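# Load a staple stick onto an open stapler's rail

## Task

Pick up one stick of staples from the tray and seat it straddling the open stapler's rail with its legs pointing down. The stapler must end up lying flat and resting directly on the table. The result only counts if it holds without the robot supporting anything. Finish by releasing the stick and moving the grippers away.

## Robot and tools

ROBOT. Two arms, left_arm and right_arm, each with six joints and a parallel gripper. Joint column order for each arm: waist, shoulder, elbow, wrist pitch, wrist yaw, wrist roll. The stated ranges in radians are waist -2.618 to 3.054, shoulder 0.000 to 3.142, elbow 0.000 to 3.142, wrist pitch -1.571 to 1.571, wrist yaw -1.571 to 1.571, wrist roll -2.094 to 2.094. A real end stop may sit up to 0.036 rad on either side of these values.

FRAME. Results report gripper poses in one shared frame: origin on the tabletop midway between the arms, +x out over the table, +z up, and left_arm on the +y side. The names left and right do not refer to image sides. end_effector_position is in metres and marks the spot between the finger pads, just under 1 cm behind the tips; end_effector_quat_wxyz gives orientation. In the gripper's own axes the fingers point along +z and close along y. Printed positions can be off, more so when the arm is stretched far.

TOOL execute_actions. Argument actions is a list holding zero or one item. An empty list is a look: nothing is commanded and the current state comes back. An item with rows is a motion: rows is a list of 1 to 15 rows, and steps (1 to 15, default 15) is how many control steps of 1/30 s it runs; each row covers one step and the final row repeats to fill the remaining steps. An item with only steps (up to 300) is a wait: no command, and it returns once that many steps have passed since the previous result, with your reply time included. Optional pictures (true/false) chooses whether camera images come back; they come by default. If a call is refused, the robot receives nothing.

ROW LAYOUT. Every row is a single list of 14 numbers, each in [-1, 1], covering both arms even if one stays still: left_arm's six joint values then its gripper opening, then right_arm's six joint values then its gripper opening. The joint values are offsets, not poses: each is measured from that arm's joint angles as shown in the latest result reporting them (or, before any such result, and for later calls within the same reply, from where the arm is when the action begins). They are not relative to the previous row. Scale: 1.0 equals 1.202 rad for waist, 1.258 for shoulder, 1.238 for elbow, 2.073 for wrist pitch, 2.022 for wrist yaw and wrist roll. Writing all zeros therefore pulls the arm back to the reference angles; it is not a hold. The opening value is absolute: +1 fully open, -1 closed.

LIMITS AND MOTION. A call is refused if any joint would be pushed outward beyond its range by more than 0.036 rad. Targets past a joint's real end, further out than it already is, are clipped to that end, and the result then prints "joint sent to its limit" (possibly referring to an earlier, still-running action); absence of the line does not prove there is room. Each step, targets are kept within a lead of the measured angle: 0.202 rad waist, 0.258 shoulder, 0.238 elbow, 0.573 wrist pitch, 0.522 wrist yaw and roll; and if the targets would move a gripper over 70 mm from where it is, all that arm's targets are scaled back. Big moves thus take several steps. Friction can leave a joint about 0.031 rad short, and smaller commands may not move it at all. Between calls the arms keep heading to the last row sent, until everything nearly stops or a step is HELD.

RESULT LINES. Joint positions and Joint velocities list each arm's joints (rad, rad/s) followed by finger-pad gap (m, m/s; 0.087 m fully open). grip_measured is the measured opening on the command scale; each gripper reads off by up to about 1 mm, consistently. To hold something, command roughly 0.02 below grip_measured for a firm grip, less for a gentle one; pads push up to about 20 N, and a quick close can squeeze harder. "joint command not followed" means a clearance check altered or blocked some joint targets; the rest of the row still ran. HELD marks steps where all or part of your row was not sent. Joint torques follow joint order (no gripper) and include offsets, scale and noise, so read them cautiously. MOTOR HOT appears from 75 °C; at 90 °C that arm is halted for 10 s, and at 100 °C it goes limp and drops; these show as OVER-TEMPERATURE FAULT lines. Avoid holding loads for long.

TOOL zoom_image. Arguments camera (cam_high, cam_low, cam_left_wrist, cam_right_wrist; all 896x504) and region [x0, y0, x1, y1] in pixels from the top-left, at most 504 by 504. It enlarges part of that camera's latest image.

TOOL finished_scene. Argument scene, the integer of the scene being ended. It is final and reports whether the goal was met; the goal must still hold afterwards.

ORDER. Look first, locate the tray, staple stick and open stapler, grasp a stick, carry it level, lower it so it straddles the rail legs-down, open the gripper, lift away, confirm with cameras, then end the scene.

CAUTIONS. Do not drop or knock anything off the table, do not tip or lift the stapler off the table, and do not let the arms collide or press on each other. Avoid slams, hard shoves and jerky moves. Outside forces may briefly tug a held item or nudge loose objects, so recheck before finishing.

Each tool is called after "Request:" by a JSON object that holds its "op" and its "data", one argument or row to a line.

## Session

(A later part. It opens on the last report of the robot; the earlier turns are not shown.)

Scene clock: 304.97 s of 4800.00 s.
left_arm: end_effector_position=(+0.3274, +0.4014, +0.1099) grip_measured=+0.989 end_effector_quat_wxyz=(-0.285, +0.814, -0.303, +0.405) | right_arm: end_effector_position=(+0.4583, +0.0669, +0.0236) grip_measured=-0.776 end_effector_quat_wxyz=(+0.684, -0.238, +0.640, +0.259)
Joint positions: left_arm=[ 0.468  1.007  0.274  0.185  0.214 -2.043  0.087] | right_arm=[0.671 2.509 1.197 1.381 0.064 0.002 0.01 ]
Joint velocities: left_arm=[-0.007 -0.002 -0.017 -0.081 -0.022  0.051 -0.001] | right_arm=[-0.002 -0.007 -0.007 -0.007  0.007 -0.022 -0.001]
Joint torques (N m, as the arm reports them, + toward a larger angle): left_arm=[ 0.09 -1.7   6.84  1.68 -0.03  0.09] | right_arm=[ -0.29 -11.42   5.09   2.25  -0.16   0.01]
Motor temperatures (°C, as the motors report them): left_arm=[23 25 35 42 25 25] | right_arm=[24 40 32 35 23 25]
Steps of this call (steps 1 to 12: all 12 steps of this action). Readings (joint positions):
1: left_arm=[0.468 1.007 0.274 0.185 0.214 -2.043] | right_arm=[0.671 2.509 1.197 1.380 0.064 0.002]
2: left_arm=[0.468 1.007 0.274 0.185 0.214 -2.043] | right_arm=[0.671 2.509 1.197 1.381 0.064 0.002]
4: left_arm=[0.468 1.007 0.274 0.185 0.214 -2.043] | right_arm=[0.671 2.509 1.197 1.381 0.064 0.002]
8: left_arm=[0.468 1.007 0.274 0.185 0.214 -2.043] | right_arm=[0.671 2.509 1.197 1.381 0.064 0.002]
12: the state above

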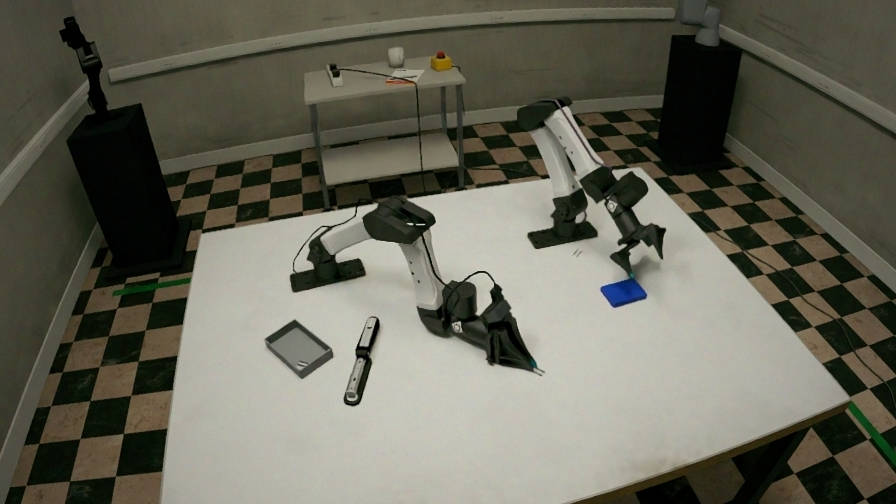

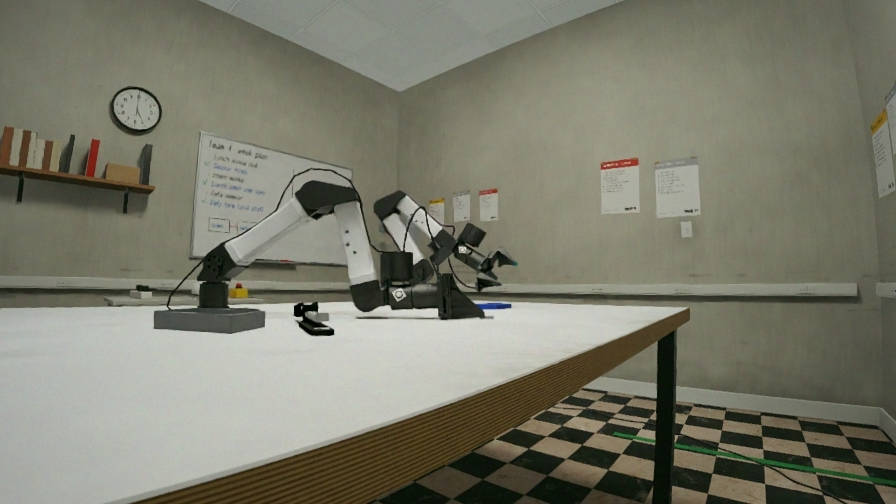

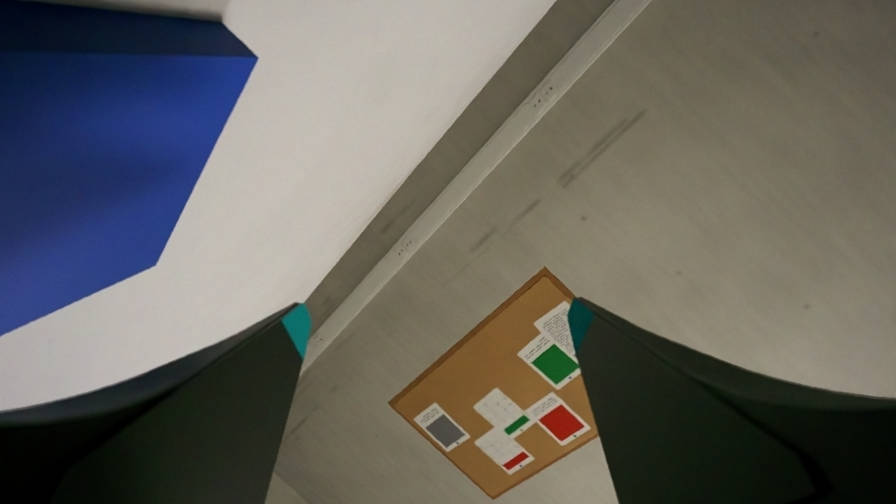

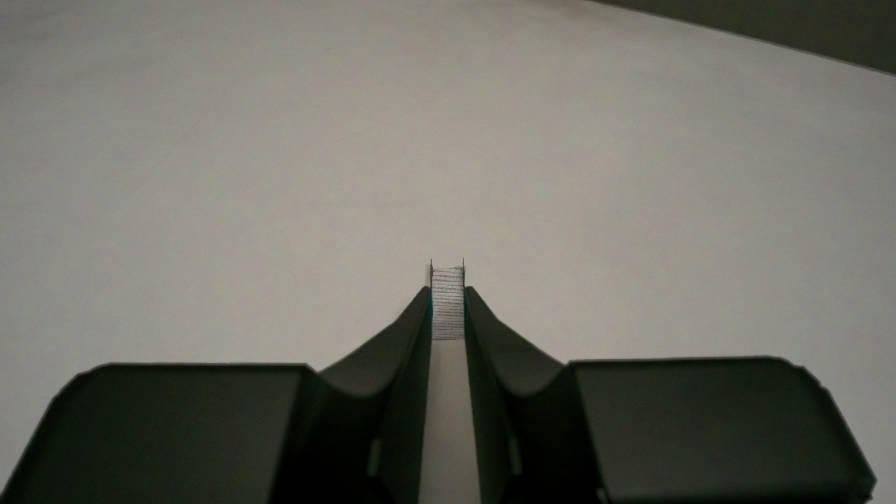

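Request:
{"op": "execute_actions", "data": {
  "actions": [
    {"rows":[[0,0,0,0,0,0,1,0,-0.25,0,0,0,0,-0.85]],"steps":12}
  ],
  "pictures": false
}}

Request:
{"op": "execute_actions", "data": {
  "actions": [
    {"rows":[[0,0,0,0,0,0,1,0,0,0,-0.3,0,1,-0.85]],"steps":15}
  ],
  "pictures": false
}}

Request:
{"op": "execute_actions", "data": {
  "actions": [
    {"steps":20}
  ],
  "pictures": false
}}

Request:
{"op": "execute_actions", "data": {
  "actions": [
    {"rows":[[0,0,0,0,0,0,1,0,0,0,0,0,0,-0.3]],"steps":15}
  ]
}}

Request:
{"op": "zoom_image", "data": {
  "camera": "cam_high",
  "region": [480, 300, 640, 400]
}}

Scene clock: 313.63 s of 4800.00 s.
left_arm: end_effector_position=(+0.3274, +0.4014, +0.1099) grip_measured=+0.989 end_effector_quat_wxyz=(-0.285, +0.814, -0.303, +0.405) | right_arm: end_effector_position=(+0.4571, +0.0657, +0.2101) grip_measured=-0.776 end_effector_quat_wxyz=(+0.773, -0.188, +0.526, +0.300)
Joint positions: left_arm=[ 0.468  1.007  0.274  0.185  0.214 -2.043  0.087] | right_arm=[0.671 2.192 1.194 1.384 0.064 0.002 0.01 ]
Joint velocities: left_arm=[-0.002  0.012  0.007 -0.007  0.007 -0.051 -0.001] | right_arm=[ 0.002 -0.222  0.002  0.242 -0.007  0.066  0.001]
Joint torques (N m, as the arm reports them, + toward a larger angle): left_arm=[-0.04 -1.64  6.84  1.66  0.01  0.1 ] | right_arm=[-0.29 -9.28  6.78  1.49 -0.18  0.02]
Motor temperatures (°C, as the motors report them): left_arm=[23 25 36 43 25 25] | right_arm=[24 41 32 35 23 25]
Steps of this call (steps 1 to 15: the robot went on to your last target; steps 16 to 90: nothing new was sent; then 5.27 s passed at rest; steps 91 to 102: all 12 steps of this action). Readings (joint positions):
91: left_arm=[0.468 1.007 0.274 0.185 0.214 -2.043] | right_arm=[0.671 2.498 1.196 1.374 0.064 0.002]
92: left_arm=[0.468 1.007 0.274 0.185 0.214 -2.043] | right_arm=[0.671 2.479 1.194 1.358 0.064 0.002]
94: left_arm=[0.468 1.007 0.274 0.185 0.214 -2.043] | right_arm=[0.671 2.423 1.194 1.348 0.064 0.002]
98: left_arm=[0.468 1.007 0.274 0.185 0.214 -2.043] | right_arm=[0.671 2.282 1.194 1.349 0.064 0.002]
102: the state above

Scene clock: 314.13 s of 4800.00 s.
left_arm: end_effector_position=(+0.3274, +0.4014, +0.1099) grip_measured=+0.989 end_effector_quat_wxyz=(-0.285, +0.814, -0.303, +0.405) | right_arm: end_effector_position=(+0.4273, +0.0931, +0.0985) grip_measured=-0.776 end_effector_quat_wxyz=(+0.330, +0.233, +0.737, +0.542)
Joint positions: left_arm=[ 0.468  1.007  0.274  0.185  0.214 -2.043  0.087] | right_arm=[0.671 2.186 1.194 0.794 0.063 1.342 0.01 ]
Joint velocities: left_arm=[-0.002 -0.007 -0.007  0.037  0.051 -0.007  0.   ] | right_arm=[ 0.002  0.012 -0.002 -0.271 -0.037  2.806 -0.   ]
Joint torques (N m, as the arm reports them, + toward a larger angle): left_arm=[ 0.02 -1.57  6.8   1.68  0.01  0.1 ] | right_arm=[ -0.31 -10.36   6.73   2.26  -0.13  -0.03]
Motor temperatures (°C, as the motors report them): left_arm=[23 25 36 43 25 25] | right_arm=[24 41 32 35 23 25]
Steps of this call (steps 1 to 15: all 15 steps of this action). Readings (joint positions):
1: left_arm=[0.468 1.007 0.274 0.185 0.214 -2.043] | right_arm=[0.671 2.184 1.194 1.355 0.063 0.054]
2: left_arm=[0.468 1.007 0.274 0.185 0.214 -2.043] | right_arm=[0.671 2.178 1.194 1.295 0.063 0.119]
4: left_arm=[0.468 1.007 0.274 0.185 0.214 -2.043] | right_arm=[0.671 2.178 1.194 1.162 0.063 0.263]
8: left_arm=[0.468 1.007 0.274 0.185 0.214 -2.043] | right_arm=[0.671 2.181 1.194 0.924 0.063 0.650]
15: the state above

Scene clock: 314.80 s of 4800.00 s.
left_arm: end_effector_position=(+0.3274, +0.4014, +0.1099) grip_measured=+0.989 end_effector_quat_wxyz=(-0.285, +0.814, -0.303, +0.405) | right_arm: end_effector_position=(+0.4323, +0.0942, +0.1190) grip_measured=-0.776 end_effector_quat_wxyz=(+0.134, +0.465, +0.627, +0.611)
Joint positions: left_arm=[ 0.468  1.007  0.274  0.185  0.214 -2.043  0.087] | right_arm=[0.671 2.186 1.194 0.77  0.063 2.008 0.01 ]
Joint velocities: left_arm=[-0.002  0.002  0.007 -0.081 -0.081 -0.037 -0.   ] | right_arm=[ 0.007  0.007 -0.002  0.051 -0.037 -0.037  0.   ]
Joint torques (N m, as the arm reports them, + toward a larger angle): left_arm=[-0.05 -1.63  6.79  1.66 -0.01  0.09] | right_arm=[ -0.31 -10.34   6.74   2.2   -0.14   0.04]
Motor temperatures (°C, as the motors report them): left_arm=[23 25 36 43 25 25] | right_arm=[24 41 32 35 23 25]
Steps of this call (steps 1 to 20: the robot went on to your last target). Readings (joint positions):
1: left_arm=[0.468 1.007 0.274 0.185 0.214 -2.043] | right_arm=[0.671 2.186 1.194 0.789 0.063 1.441]
2: left_arm=[0.468 1.007 0.274 0.185 0.214 -2.043] | right_arm=[0.671 2.186 1.194 0.785 0.063 1.540]
4: left_arm=[0.468 1.007 0.274 0.185 0.214 -2.043] | right_arm=[0.671 2.186 1.194 0.778 0.063 1.710]
8: left_arm=[0.468 1.007 0.274 0.185 0.214 -2.043] | right_arm=[0.671 2.186 1.194 0.772 0.063 1.892]
20: the state above

Scene clock: 315.30 s of 4800.00 s.
left_arm: end_effector_position=(+0.3274, +0.4014, +0.1099) grip_measured=+0.989 end_effector_quat_wxyz=(-0.285, +0.814, -0.303, +0.405) | right_arm: end_effector_position=(+0.4323, +0.0942, +0.1191) grip_measured=-0.300 end_effector_quat_wxyz=(+0.133, +0.465, +0.627, +0.611)
Joint positions: left_arm=[ 0.468  1.007  0.274  0.185  0.214 -2.043  0.087] | right_arm=[0.671 2.186 1.194 0.77  0.063 2.008 0.031]
Joint velocities: left_arm=[ 0.002 -0.017 -0.002  0.022  0.007 -0.081 -0.001] | right_arm=[ 0.002  0.007 -0.002  0.007 -0.066 -0.051 -0.002]
Joint torques (N m, as the arm reports them, + toward a larger angle): left_arm=[ 0.12 -1.63  6.89  1.65 -0.03  0.11] | right_arm=[ -0.29 -10.81   6.75   2.28  -0.14  -0.05]
Motor temperatures (°C, as the motors report them): left_arm=[23 25 36 43 25 25] | right_arm=[24 41 32 35 23 25]
Steps of this call (steps 1 to 15: all 15 steps of this action). Readings (joint positions):
1: left_arm=[0.468 1.007 0.274 0.185 0.214 -2.043] | right_arm=[0.671 2.186 1.194 0.770 0.063 2.008]
2: left_arm=[0.468 1.007 0.274 0.185 0.214 -2.043] | right_arm=[0.671 2.186 1.194 0.770 0.063 2.008]
4: left_arm=[0.468 1.007 0.274 0.185 0.214 -2.043] | right_arm=[0.671 2.186 1.194 0.770 0.063 2.008]
8: left_arm=[0.468 1.007 0.274 0.185 0.214 -2.043] | right_arm=[0.671 2.186 1.194 0.770 0.063 2.008]
15: the state above

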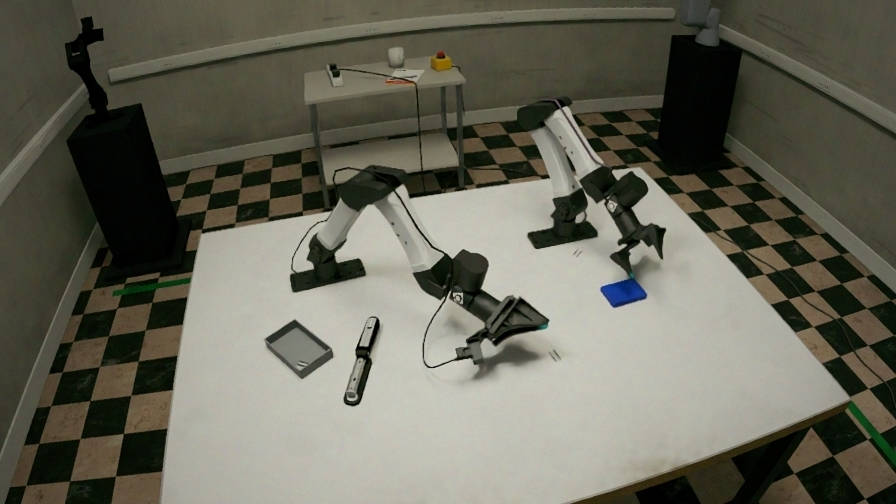

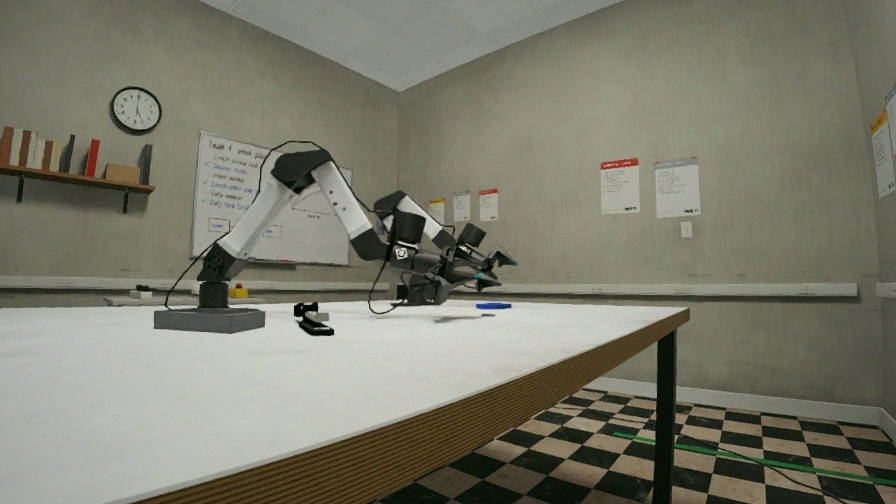

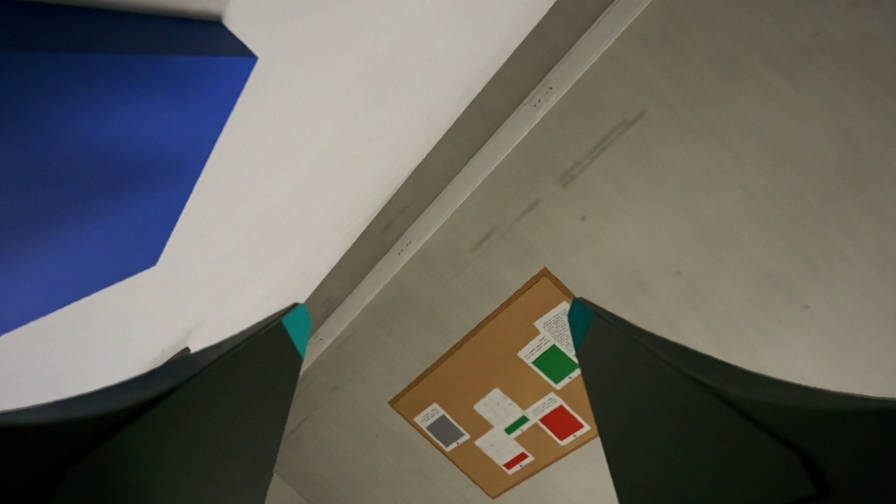

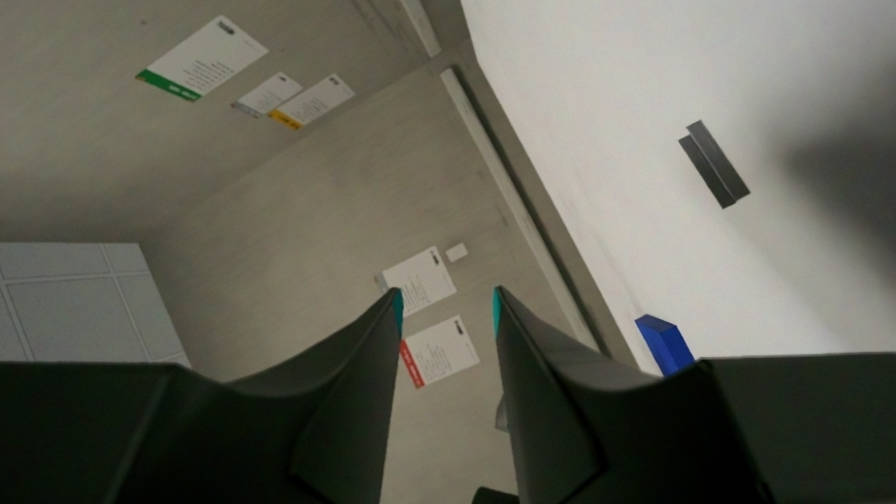

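Region (480, 300, 640, 400) of cam_high's 896x504 image, scaled by 3.150, with more detail than that image has; it fills the top 315 rows of this view, and the rest is white.

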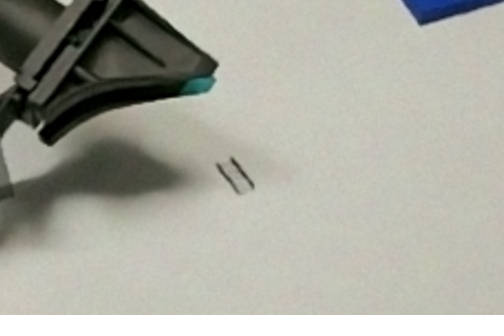

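Request:
{"op": "execute_actions", "data": {
  "actions": [
    {"rows":[[0,0,0,0,0,0,1,0,0,-0.2,0.3,-0.03,-0.99,0]],"steps":15}
  ],
  "pictures": false
}}

Request:
{"op": "execute_actions", "data": {
  "actions": [
    {"steps":25}
  ],
  "pictures": false
}}

Request:
{"op": "execute_actions", "data": {
  "actions": [
    {"rows":[[0,0,0,0,0,0,1,0,0.18,0,0.06,0,0,0]],"steps":15}
  ]
}}

Scene clock: 339.57 s of 4800.00 s.
left_arm: end_effector_position=(+0.3274, +0.4014, +0.1099) grip_measured=+0.989 end_effector_quat_wxyz=(-0.285, +0.814, -0.303, +0.405) | right_arm: end_effector_position=(+0.4068, +0.0589, +0.1091) grip_measured=+0.000 end_effector_quat_wxyz=(+0.590, -0.074, +0.662, +0.456)
Joint positions: left_arm=[ 0.468  1.007  0.274  0.185  0.214 -2.043  0.087] | right_arm=[0.671 2.192 0.956 1.348 0.012 0.546 0.044]
Joint velocities: left_arm=[-0.002  0.002 -0.012  0.007 -0.022 -0.007 -0.001] | right_arm=[-0.012 -0.017  0.007  0.183 -0.081 -2.777 -0.   ]
Joint torques (N m, as the arm reports them, + toward a larger angle): left_arm=[-0.03 -1.66  6.87  1.65 -0.01  0.09] | right_arm=[ -0.31 -10.31   4.69   2.46  -0.23  -0.05]
Motor temperatures (°C, as the motors report them): left_arm=[23 25 36 43 25 25] | right_arm=[24 42 33 36 23 25]
Steps of this call (steps 1 to 15: the robot went on to your last target; steps 16 to 90: nothing new was sent; then 20.77 s passed at rest; steps 91 to 105: all 15 steps of this action). Readings (joint positions):
91: left_arm=[0.468 1.007 0.274 0.185 0.214 -2.043] | right_arm=[0.671 2.186 1.157 0.851 0.055 1.930]
92: left_arm=[0.468 1.007 0.274 0.185 0.214 -2.043] | right_arm=[0.671 2.180 1.091 0.971 0.045 1.830]
94: left_arm=[0.468 1.007 0.274 0.185 0.214 -2.043] | right_arm=[0.671 2.183 0.995 1.115 0.033 1.632]
98: left_arm=[0.468 1.007 0.274 0.185 0.214 -2.043] | right_arm=[0.671 2.192 0.956 1.245 0.020 1.238]
105: the state above

Scene clock: 340.40 s of 4800.00 s.
left_arm: end_effector_position=(+0.3274, +0.4014, +0.1099) grip_measured=+0.989 end_effector_quat_wxyz=(-0.285, +0.814, -0.303, +0.405) | right_arm: end_effector_position=(+0.4218, +0.0447, +0.1080) grip_measured=+0.000 end_effector_quat_wxyz=(+0.694, -0.243, +0.613, +0.289)
Joint positions: left_arm=[ 0.468  1.007  0.274  0.185  0.214 -2.043  0.087] | right_arm=[0.671 2.192 0.956 1.367 0.01  0.016 0.044]
Joint velocities: left_arm=[-0.007  0.007  0.017 -0.051 -0.022 -0.037  0.   ] | right_arm=[-0.002 -0.002 -0.012 -0.037 -0.022  0.051 -0.   ]
Joint torques (N m, as the arm reports them, + toward a larger angle): left_arm=[-0.03 -1.63  6.87  1.67 -0.02  0.1 ] | right_arm=[ -0.3  -10.29   4.68   2.49  -0.23  -0.07]
Motor temperatures (°C, as the motors report them): left_arm=[23 25 36 43 25 25] | right_arm=[24 42 33 36 23 25]
Steps of this call (steps 1 to 25: the robot went on to your last target). Readings (joint positions):
1: left_arm=[0.468 1.007 0.274 0.185 0.214 -2.043] | right_arm=[0.671 2.192 0.956 1.353 0.012 0.448]
2: left_arm=[0.468 1.007 0.274 0.185 0.214 -2.043] | right_arm=[0.671 2.192 0.956 1.356 0.012 0.361]
4: left_arm=[0.468 1.007 0.274 0.185 0.214 -2.043] | right_arm=[0.671 2.192 0.956 1.361 0.011 0.235]
8: left_arm=[0.468 1.007 0.274 0.185 0.214 -2.043] | right_arm=[0.671 2.192 0.956 1.366 0.010 0.104]
25: the state above

Scene clock: 340.90 s of 4800.00 s.
left_arm: end_effector_position=(+0.3274, +0.4014, +0.1099) grip_measured=+0.989 end_effector_quat_wxyz=(-0.285, +0.814, -0.303, +0.405) | right_arm: end_effector_position=(+0.4169, +0.0403, +0.0207) grip_measured=+0.000 end_effector_quat_wxyz=(+0.666, -0.260, +0.643, +0.274)
Joint positions: left_arm=[ 0.468  1.007  0.274  0.185  0.214 -2.043  0.087] | right_arm=[0.672 2.414 0.963 1.487 0.009 0.007 0.044]
Joint velocities: left_arm=[-0.002  0.007 -0.017  0.007  0.081  0.037  0.   ] | right_arm=[-0.012 -0.002 -0.017 -0.066  0.037 -0.007  0.   ]
Joint torques (N m, as the arm reports them, + toward a larger angle): left_arm=[ 0.1  -1.66  6.83  1.63 -0.02  0.12] | right_arm=[-0.36 -9.91  3.66  2.32 -0.14  0.12]
Motor temperatures (°C, as the motors report them): left_arm=[23 25 36 43 25 25] | right_arm=[24 42 33 36 23 25]
Steps of this call (steps 1 to 15: all 15 steps of this action). Readings (joint positions):
1: left_arm=[0.468 1.007 0.274 0.185 0.214 -2.043] | right_arm=[0.671 2.212 0.958 1.392 0.010 0.016]
2: left_arm=[0.468 1.007 0.274 0.185 0.214 -2.043] | right_arm=[0.671 2.247 0.963 1.434 0.010 0.016]
4: left_arm=[0.468 1.007 0.274 0.185 0.214 -2.043] | right_arm=[0.671 2.336 0.963 1.461 0.010 0.016]
8: left_arm=[0.468 1.007 0.274 0.185 0.214 -2.043] | right_arm=[0.672 2.414 0.963 1.487 0.009 0.005]
15: the state above

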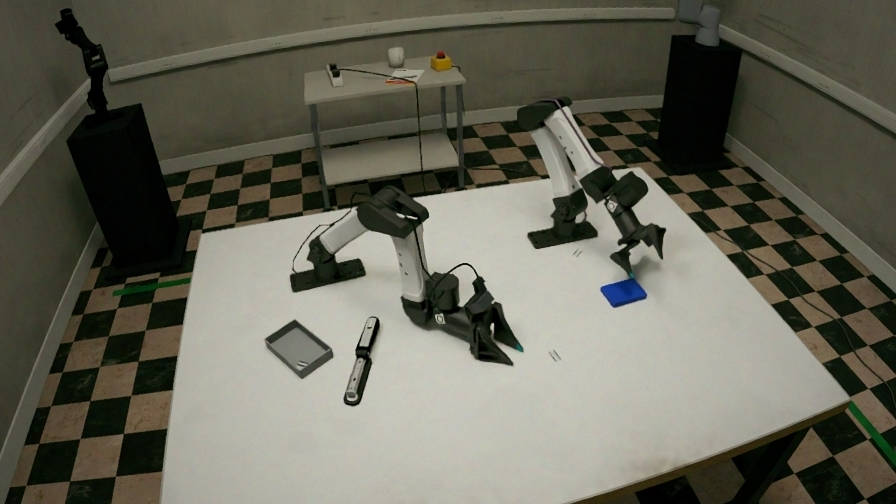

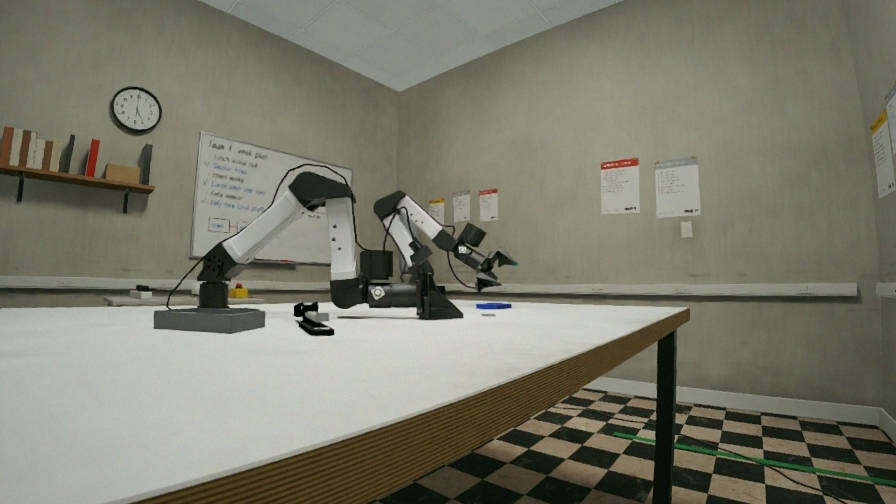

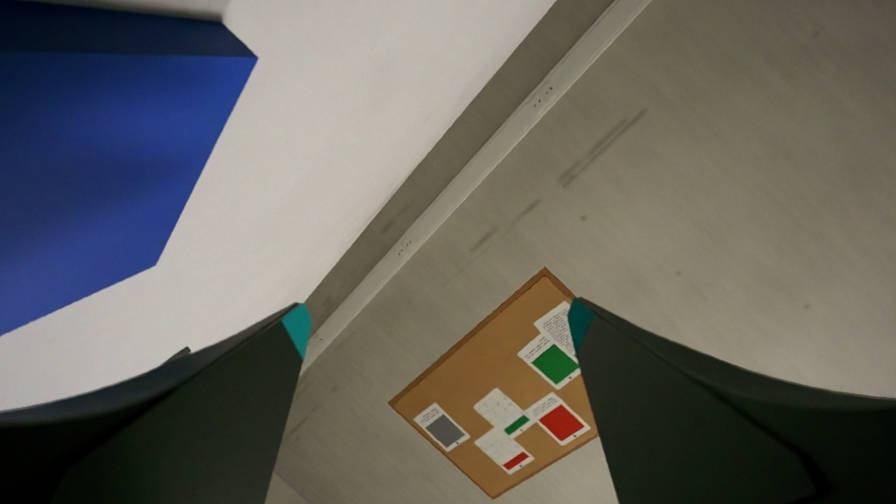

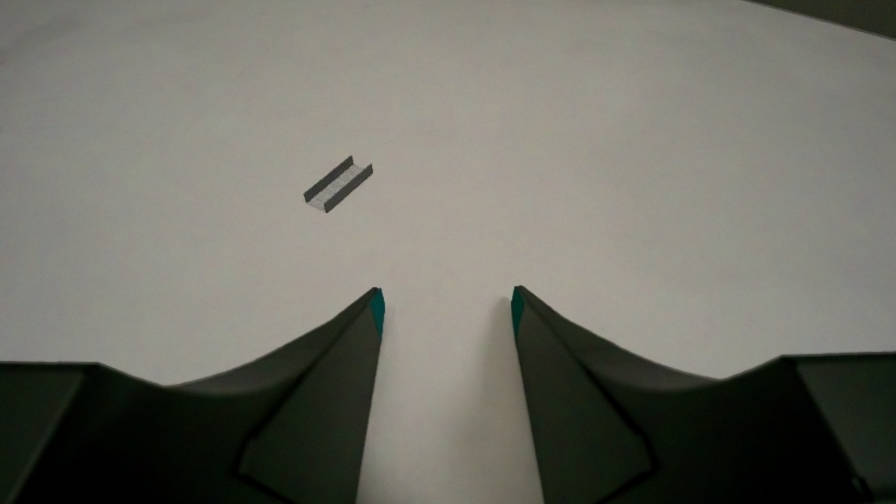

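Request:
{"op": "execute_actions", "data": {
  "actions": [
    {"rows":[[0,0,0,0,0,0,1,0.17,-0.02,0,0,0.2,0,0]],"steps":15}
  ]
}}

Scene clock: 348.30 s of 4800.00 s.
left_arm: end_effector_position=(+0.3274, +0.4014, +0.1099) grip_measured=+0.989 end_effector_quat_wxyz=(-0.285, +0.814, -0.303, +0.405) | right_arm: end_effector_position=(+0.3736, +0.0680, +0.0202) grip_measured=+0.000 end_effector_quat_wxyz=(+0.684, -0.201, +0.665, +0.221)
Joint positions: left_arm=[ 0.468  1.007  0.274  0.185  0.214 -2.043  0.087] | right_arm=[0.882 2.414 0.963 1.487 0.387 0.006 0.044]
Joint velocities: left_arm=[ 0.012 -0.012 -0.002 -0.037  0.007  0.022 -0.001] | right_arm=[-0.007 -0.002 -0.007  0.037  0.139 -0.051  0.   ]
Joint torques (N m, as the arm reports them, + toward a larger angle): left_arm=[ 0.02 -1.56  6.85  1.66 -0.04  0.12] | right_arm=[ -0.76 -12.16   4.27   2.21  -0.09   0.02]
Motor temperatures (°C, as the motors report them): left_arm=[23 25 36 43 25 25] | right_arm=[24 41 33 37 23 25]
Steps of this call (steps 1 to 15: the robot went on to your last target; steps 16 to 90: nothing new was sent; then 3.90 s passed at rest; steps 91 to 105: all 15 steps of this action). Readings (joint positions):
91: left_arm=[0.468 1.007 0.274 0.185 0.214 -2.043] | right_arm=[0.692 2.414 0.963 1.487 0.075 0.007]
92: left_arm=[0.468 1.007 0.274 0.185 0.214 -2.043] | right_arm=[0.726 2.414 0.963 1.487 0.153 0.007]
94: left_arm=[0.468 1.007 0.274 0.185 0.214 -2.043] | right_arm=[0.820 2.414 0.963 1.487 0.247 0.007]
98: left_arm=[0.468 1.007 0.274 0.185 0.214 -2.043] | right_arm=[0.908 2.414 0.963 1.487 0.327 0.006]
105: the state above

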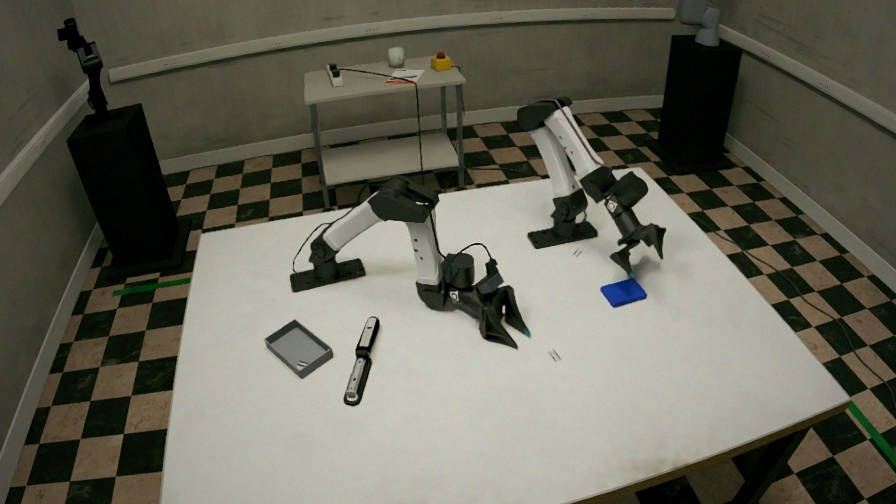

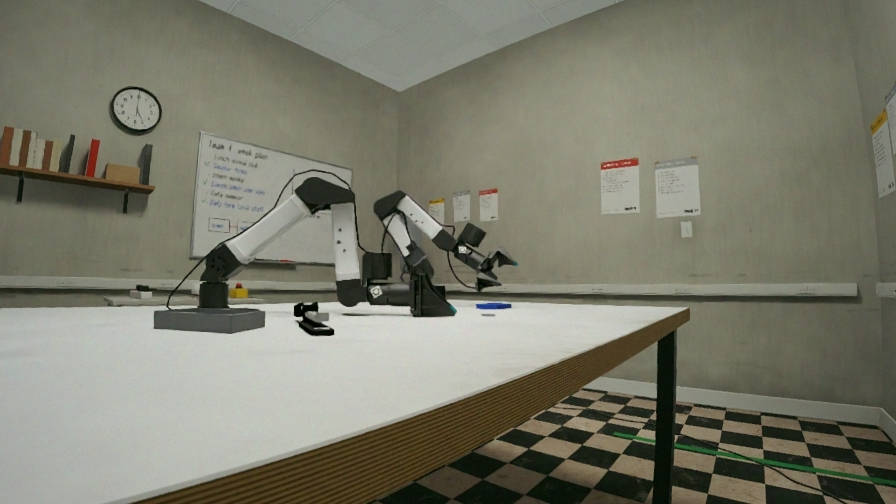

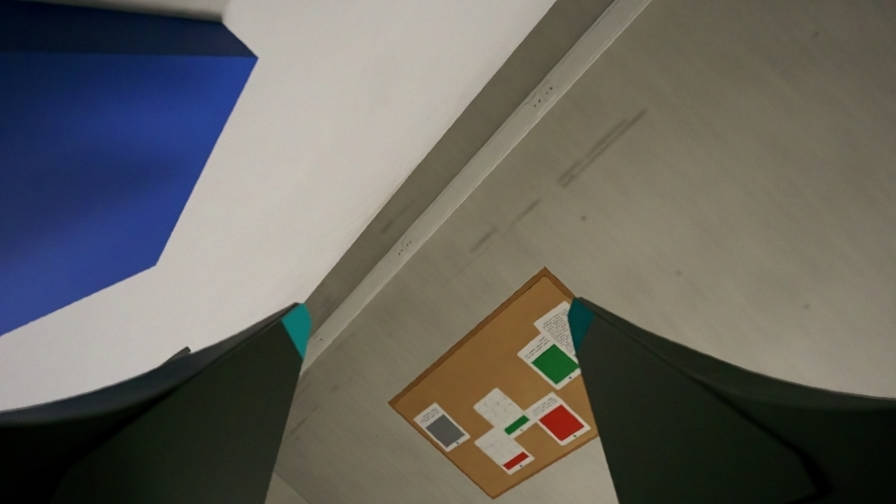

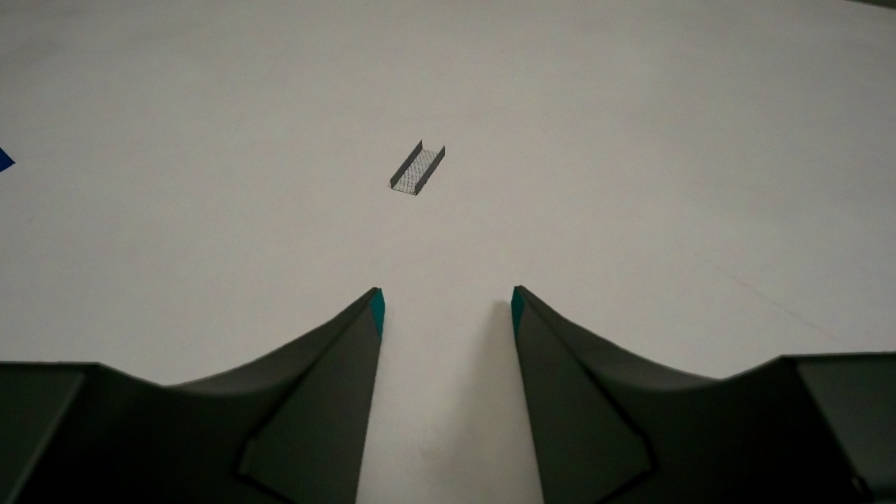

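Request:
{"op": "execute_actions", "data": {
  "actions": [
    {"rows":[[0,0,0,0,0,0,1,-0.01,0.035,0.08,-0.03,0,0,0],[0,0,0,0,0,0,1,-0.01,0.035,0.08,-0.03,0,0,0],[0,0,0,0,0,0,1,-0.01,0.035,0.08,-0.03,0,0,0],[0,0,0,0,0,0,1,-0.02,0.07,0.16,-0.06,0,0,0],[0,0,0,0,0,0,1,-0.02,0.07,0.16,-0.06,0,0,0],[0,0,0,0,0,0,1,-0.02,0.07,0.16,-0.06,0,0,0],[0,0,0,0,0,0,1,-0.03,0.105,0.25,-0.09,0,0,0],[0,0,0,0,0,0,1,-0.03,0.105,0.25,-0.09,0,0,0],[0,0,0,0,0,0,1,-0.03,0.105,0.25,-0.09,0,0,0],[0,0,0,0,0,0,1,-0.035,0.14,0.33,-0.115,0,0,0]],"steps":15}
  ]
}}

Scene clock: 360.90 s of 4800.00 s.
left_arm: end_effector_position=(+0.3274, +0.4014, +0.1099) grip_measured=+0.989 end_effector_quat_wxyz=(-0.285, +0.814, -0.303, +0.405) | right_arm: end_effector_position=(+0.4336, +0.1171, +0.0255) grip_measured=+0.000 end_effector_quat_wxyz=(+0.701, -0.176, +0.656, +0.217)
Joint positions: left_arm=[ 0.468  1.007  0.274  0.185  0.214 -2.043  0.087] | right_arm=[0.846 2.567 1.346 1.303 0.393 0.006 0.044]
Joint velocities: left_arm=[ 0.012 -0.007  0.012 -0.022 -0.007  0.022 -0.001] | right_arm=[-0.002 -0.002  0.051 -0.125 -0.007 -0.037 -0.   ]
Joint torques (N m, as the arm reports them, + toward a larger angle): left_arm=[ 0.01 -1.63  6.85  1.66 -0.03  0.1 ] | right_arm=[ -0.75 -10.29   7.53   1.79  -0.23   0.03]
Motor temperatures (°C, as the motors report them): left_arm=[23 25 36 44 25 25] | right_arm=[24 43 32 37 23 25]
Steps of this call (steps 1 to 30: the robot went on to your last target; steps 31 to 100: nothing new was sent; then 8.77 s passed at rest; steps 101 to 115: all 15 steps of this action). Readings (joint positions):
101: left_arm=[0.468 1.007 0.274 0.185 0.214 -2.043] | right_arm=[0.882 2.417 0.973 1.485 0.400 0.006]
102: left_arm=[0.468 1.007 0.274 0.185 0.214 -2.043] | right_arm=[0.882 2.427 0.997 1.477 0.399 0.006]
104: left_arm=[0.468 1.007 0.274 0.185 0.214 -2.043] | right_arm=[0.879 2.446 1.044 1.457 0.397 0.006]
108: left_arm=[0.468 1.007 0.274 0.185 0.214 -2.043] | right_arm=[0.865 2.506 1.190 1.394 0.395 0.006]
115: the state above

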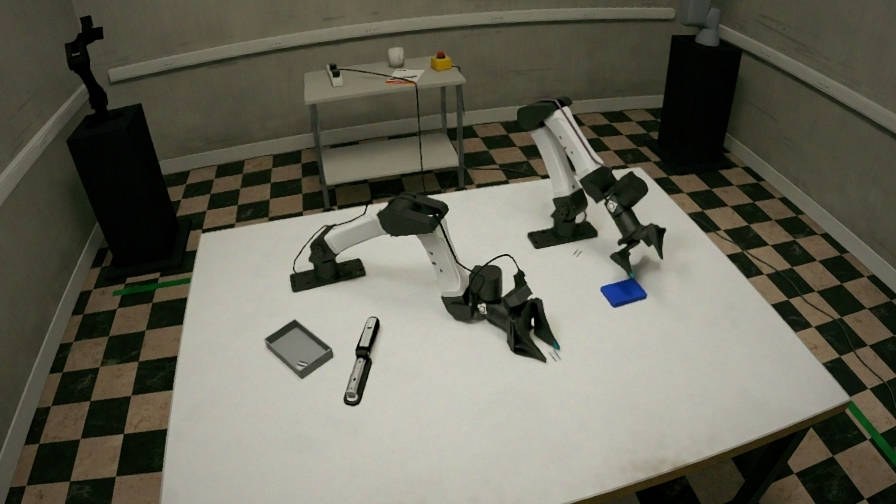

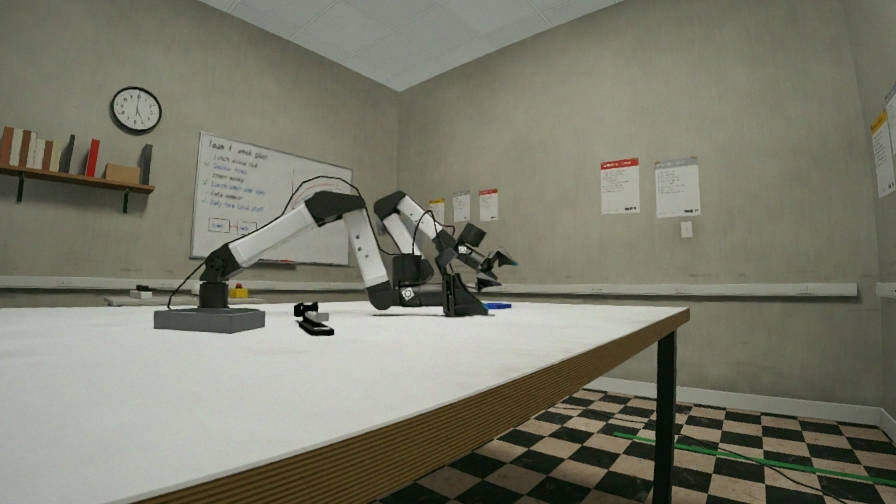

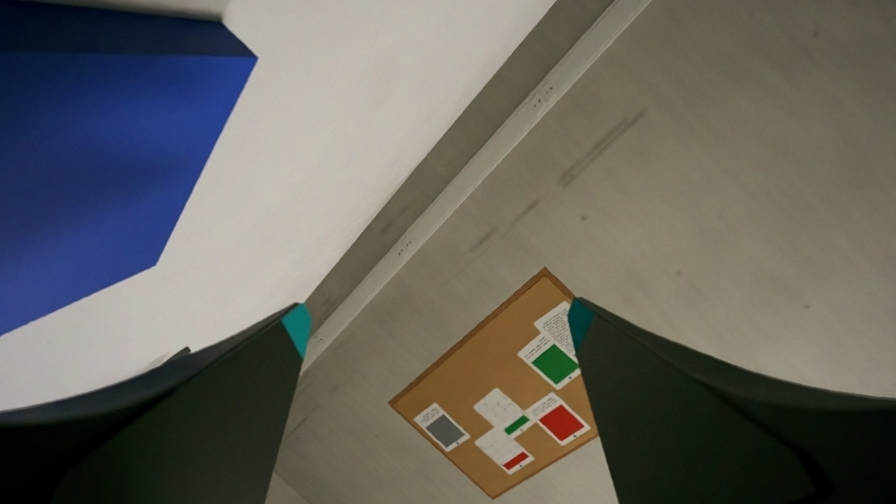

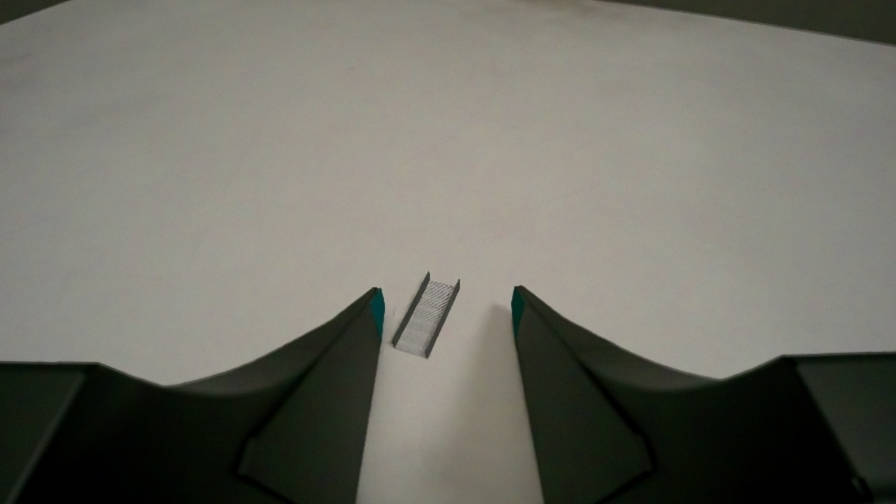

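Request:
{"op": "execute_actions", "data": {
  "actions": []
}}

Scene clock: 377.47 s of 4800.00 s.
left_arm: end_effector_position=(+0.3274, +0.4014, +0.1099) grip_measured=+0.989 end_effector_quat_wxyz=(-0.285, +0.814, -0.303, +0.405) | right_arm: end_effector_position=(+0.4340, +0.1174, +0.0250) grip_measured=+0.000 end_effector_quat_wxyz=(+0.700, -0.178, +0.657, +0.215)
Joint positions: left_arm=[ 0.468  1.007  0.274  0.185  0.214 -2.043  0.087] | right_arm=[0.846 2.567 1.349 1.297 0.393 0.003 0.044]
Joint velocities: left_arm=[ 0.002  0.017 -0.022 -0.081  0.022  0.051  0.   ] | right_arm=[-0.012 -0.022 -0.027 -0.022 -0.037 -0.007 -0.   ]
Joint torques (N m, as the arm reports them, + toward a larger angle): left_arm=[-0.04 -1.73  6.88  1.67  0.01  0.11] | right_arm=[ -0.74 -10.28   7.57   1.65  -0.23   0.05]
Motor temperatures (°C, as the motors report them): left_arm=[23 25 37 44 25 25] | right_arm=[24 43 34 35 23 25]
Steps of this call (steps 1 to 15: the robot went on to your last target; steps 16 to 90: nothing new was sent; then 13.57 s passed at rest). Readings (joint positions):
1: left_arm=[0.468 1.007 0.274 0.185 0.214 -2.043] | right_arm=[0.846 2.567 1.347 1.301 0.393 0.005]
2: left_arm=[0.468 1.007 0.274 0.185 0.214 -2.043] | right_arm=[0.846 2.567 1.347 1.300 0.393 0.005]
4: left_arm=[0.468 1.007 0.274 0.185 0.214 -2.043] | right_arm=[0.846 2.567 1.348 1.298 0.393 0.004]
8: left_arm=[0.468 1.007 0.274 0.185 0.214 -2.043] | right_arm=[0.846 2.567 1.348 1.298 0.393 0.003]
90: the state above
All arms were judged still, so your last target was given up. Only a new action makes them travel on or press farther. Fingers that are still opening or closing keep moving.

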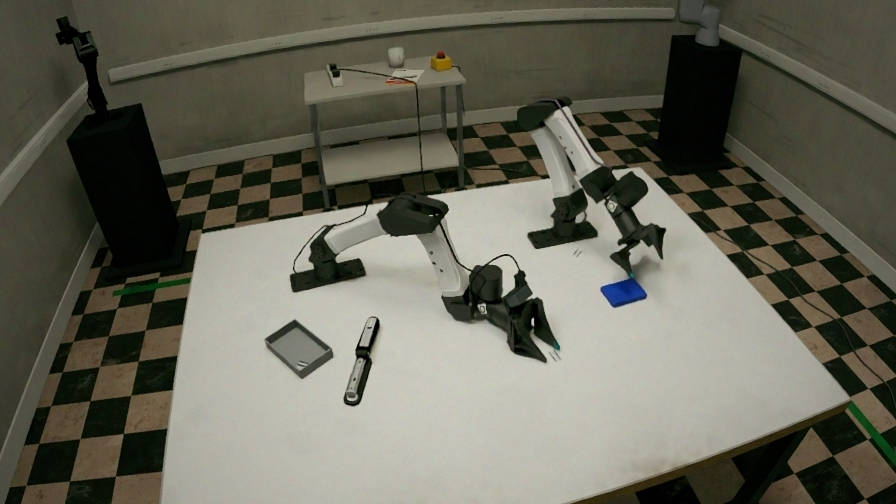

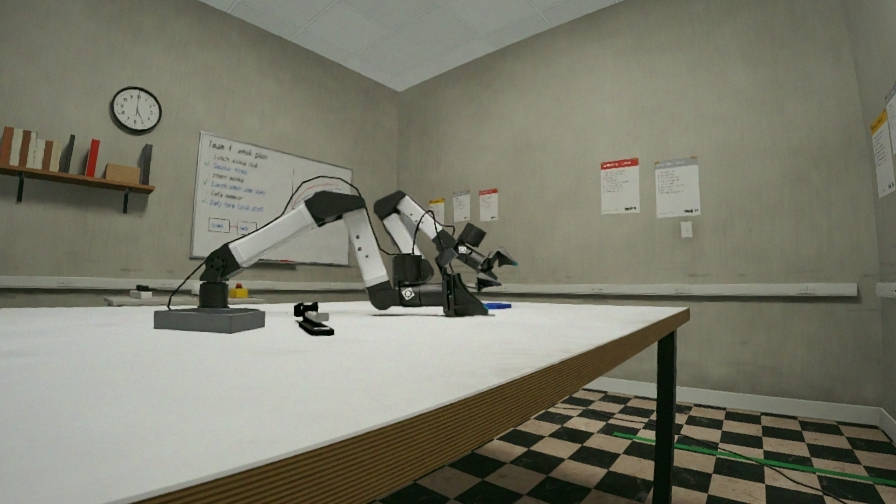

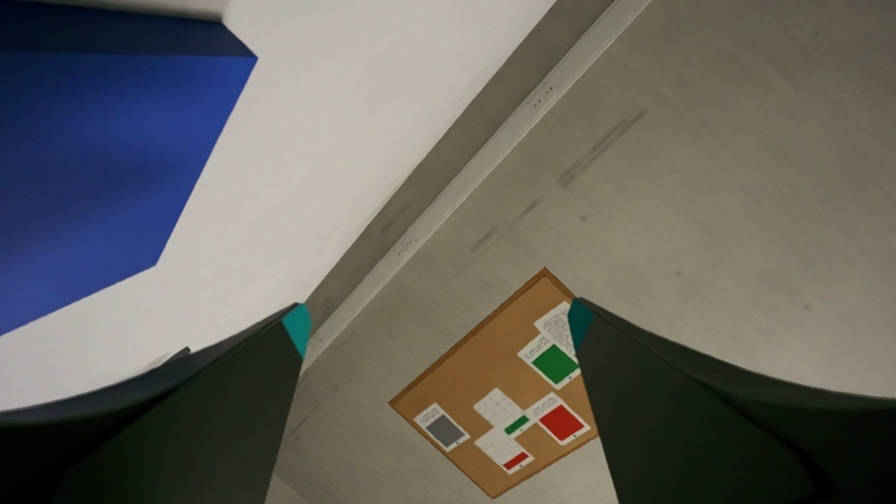

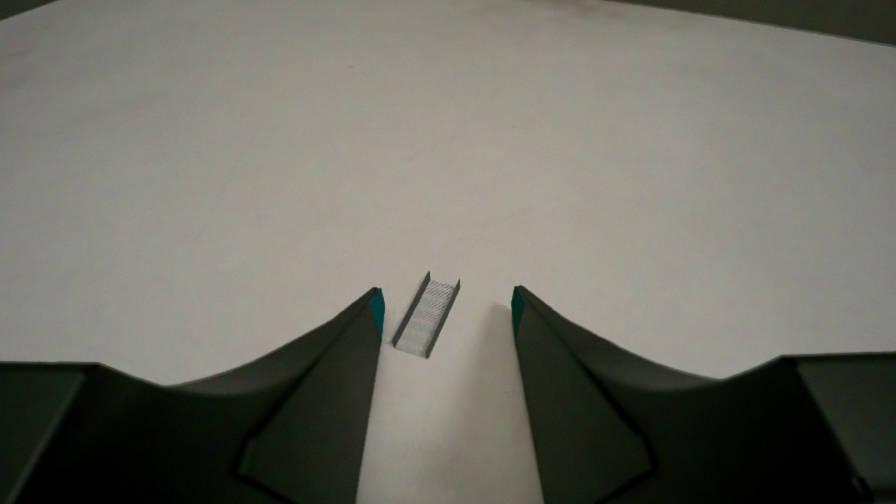

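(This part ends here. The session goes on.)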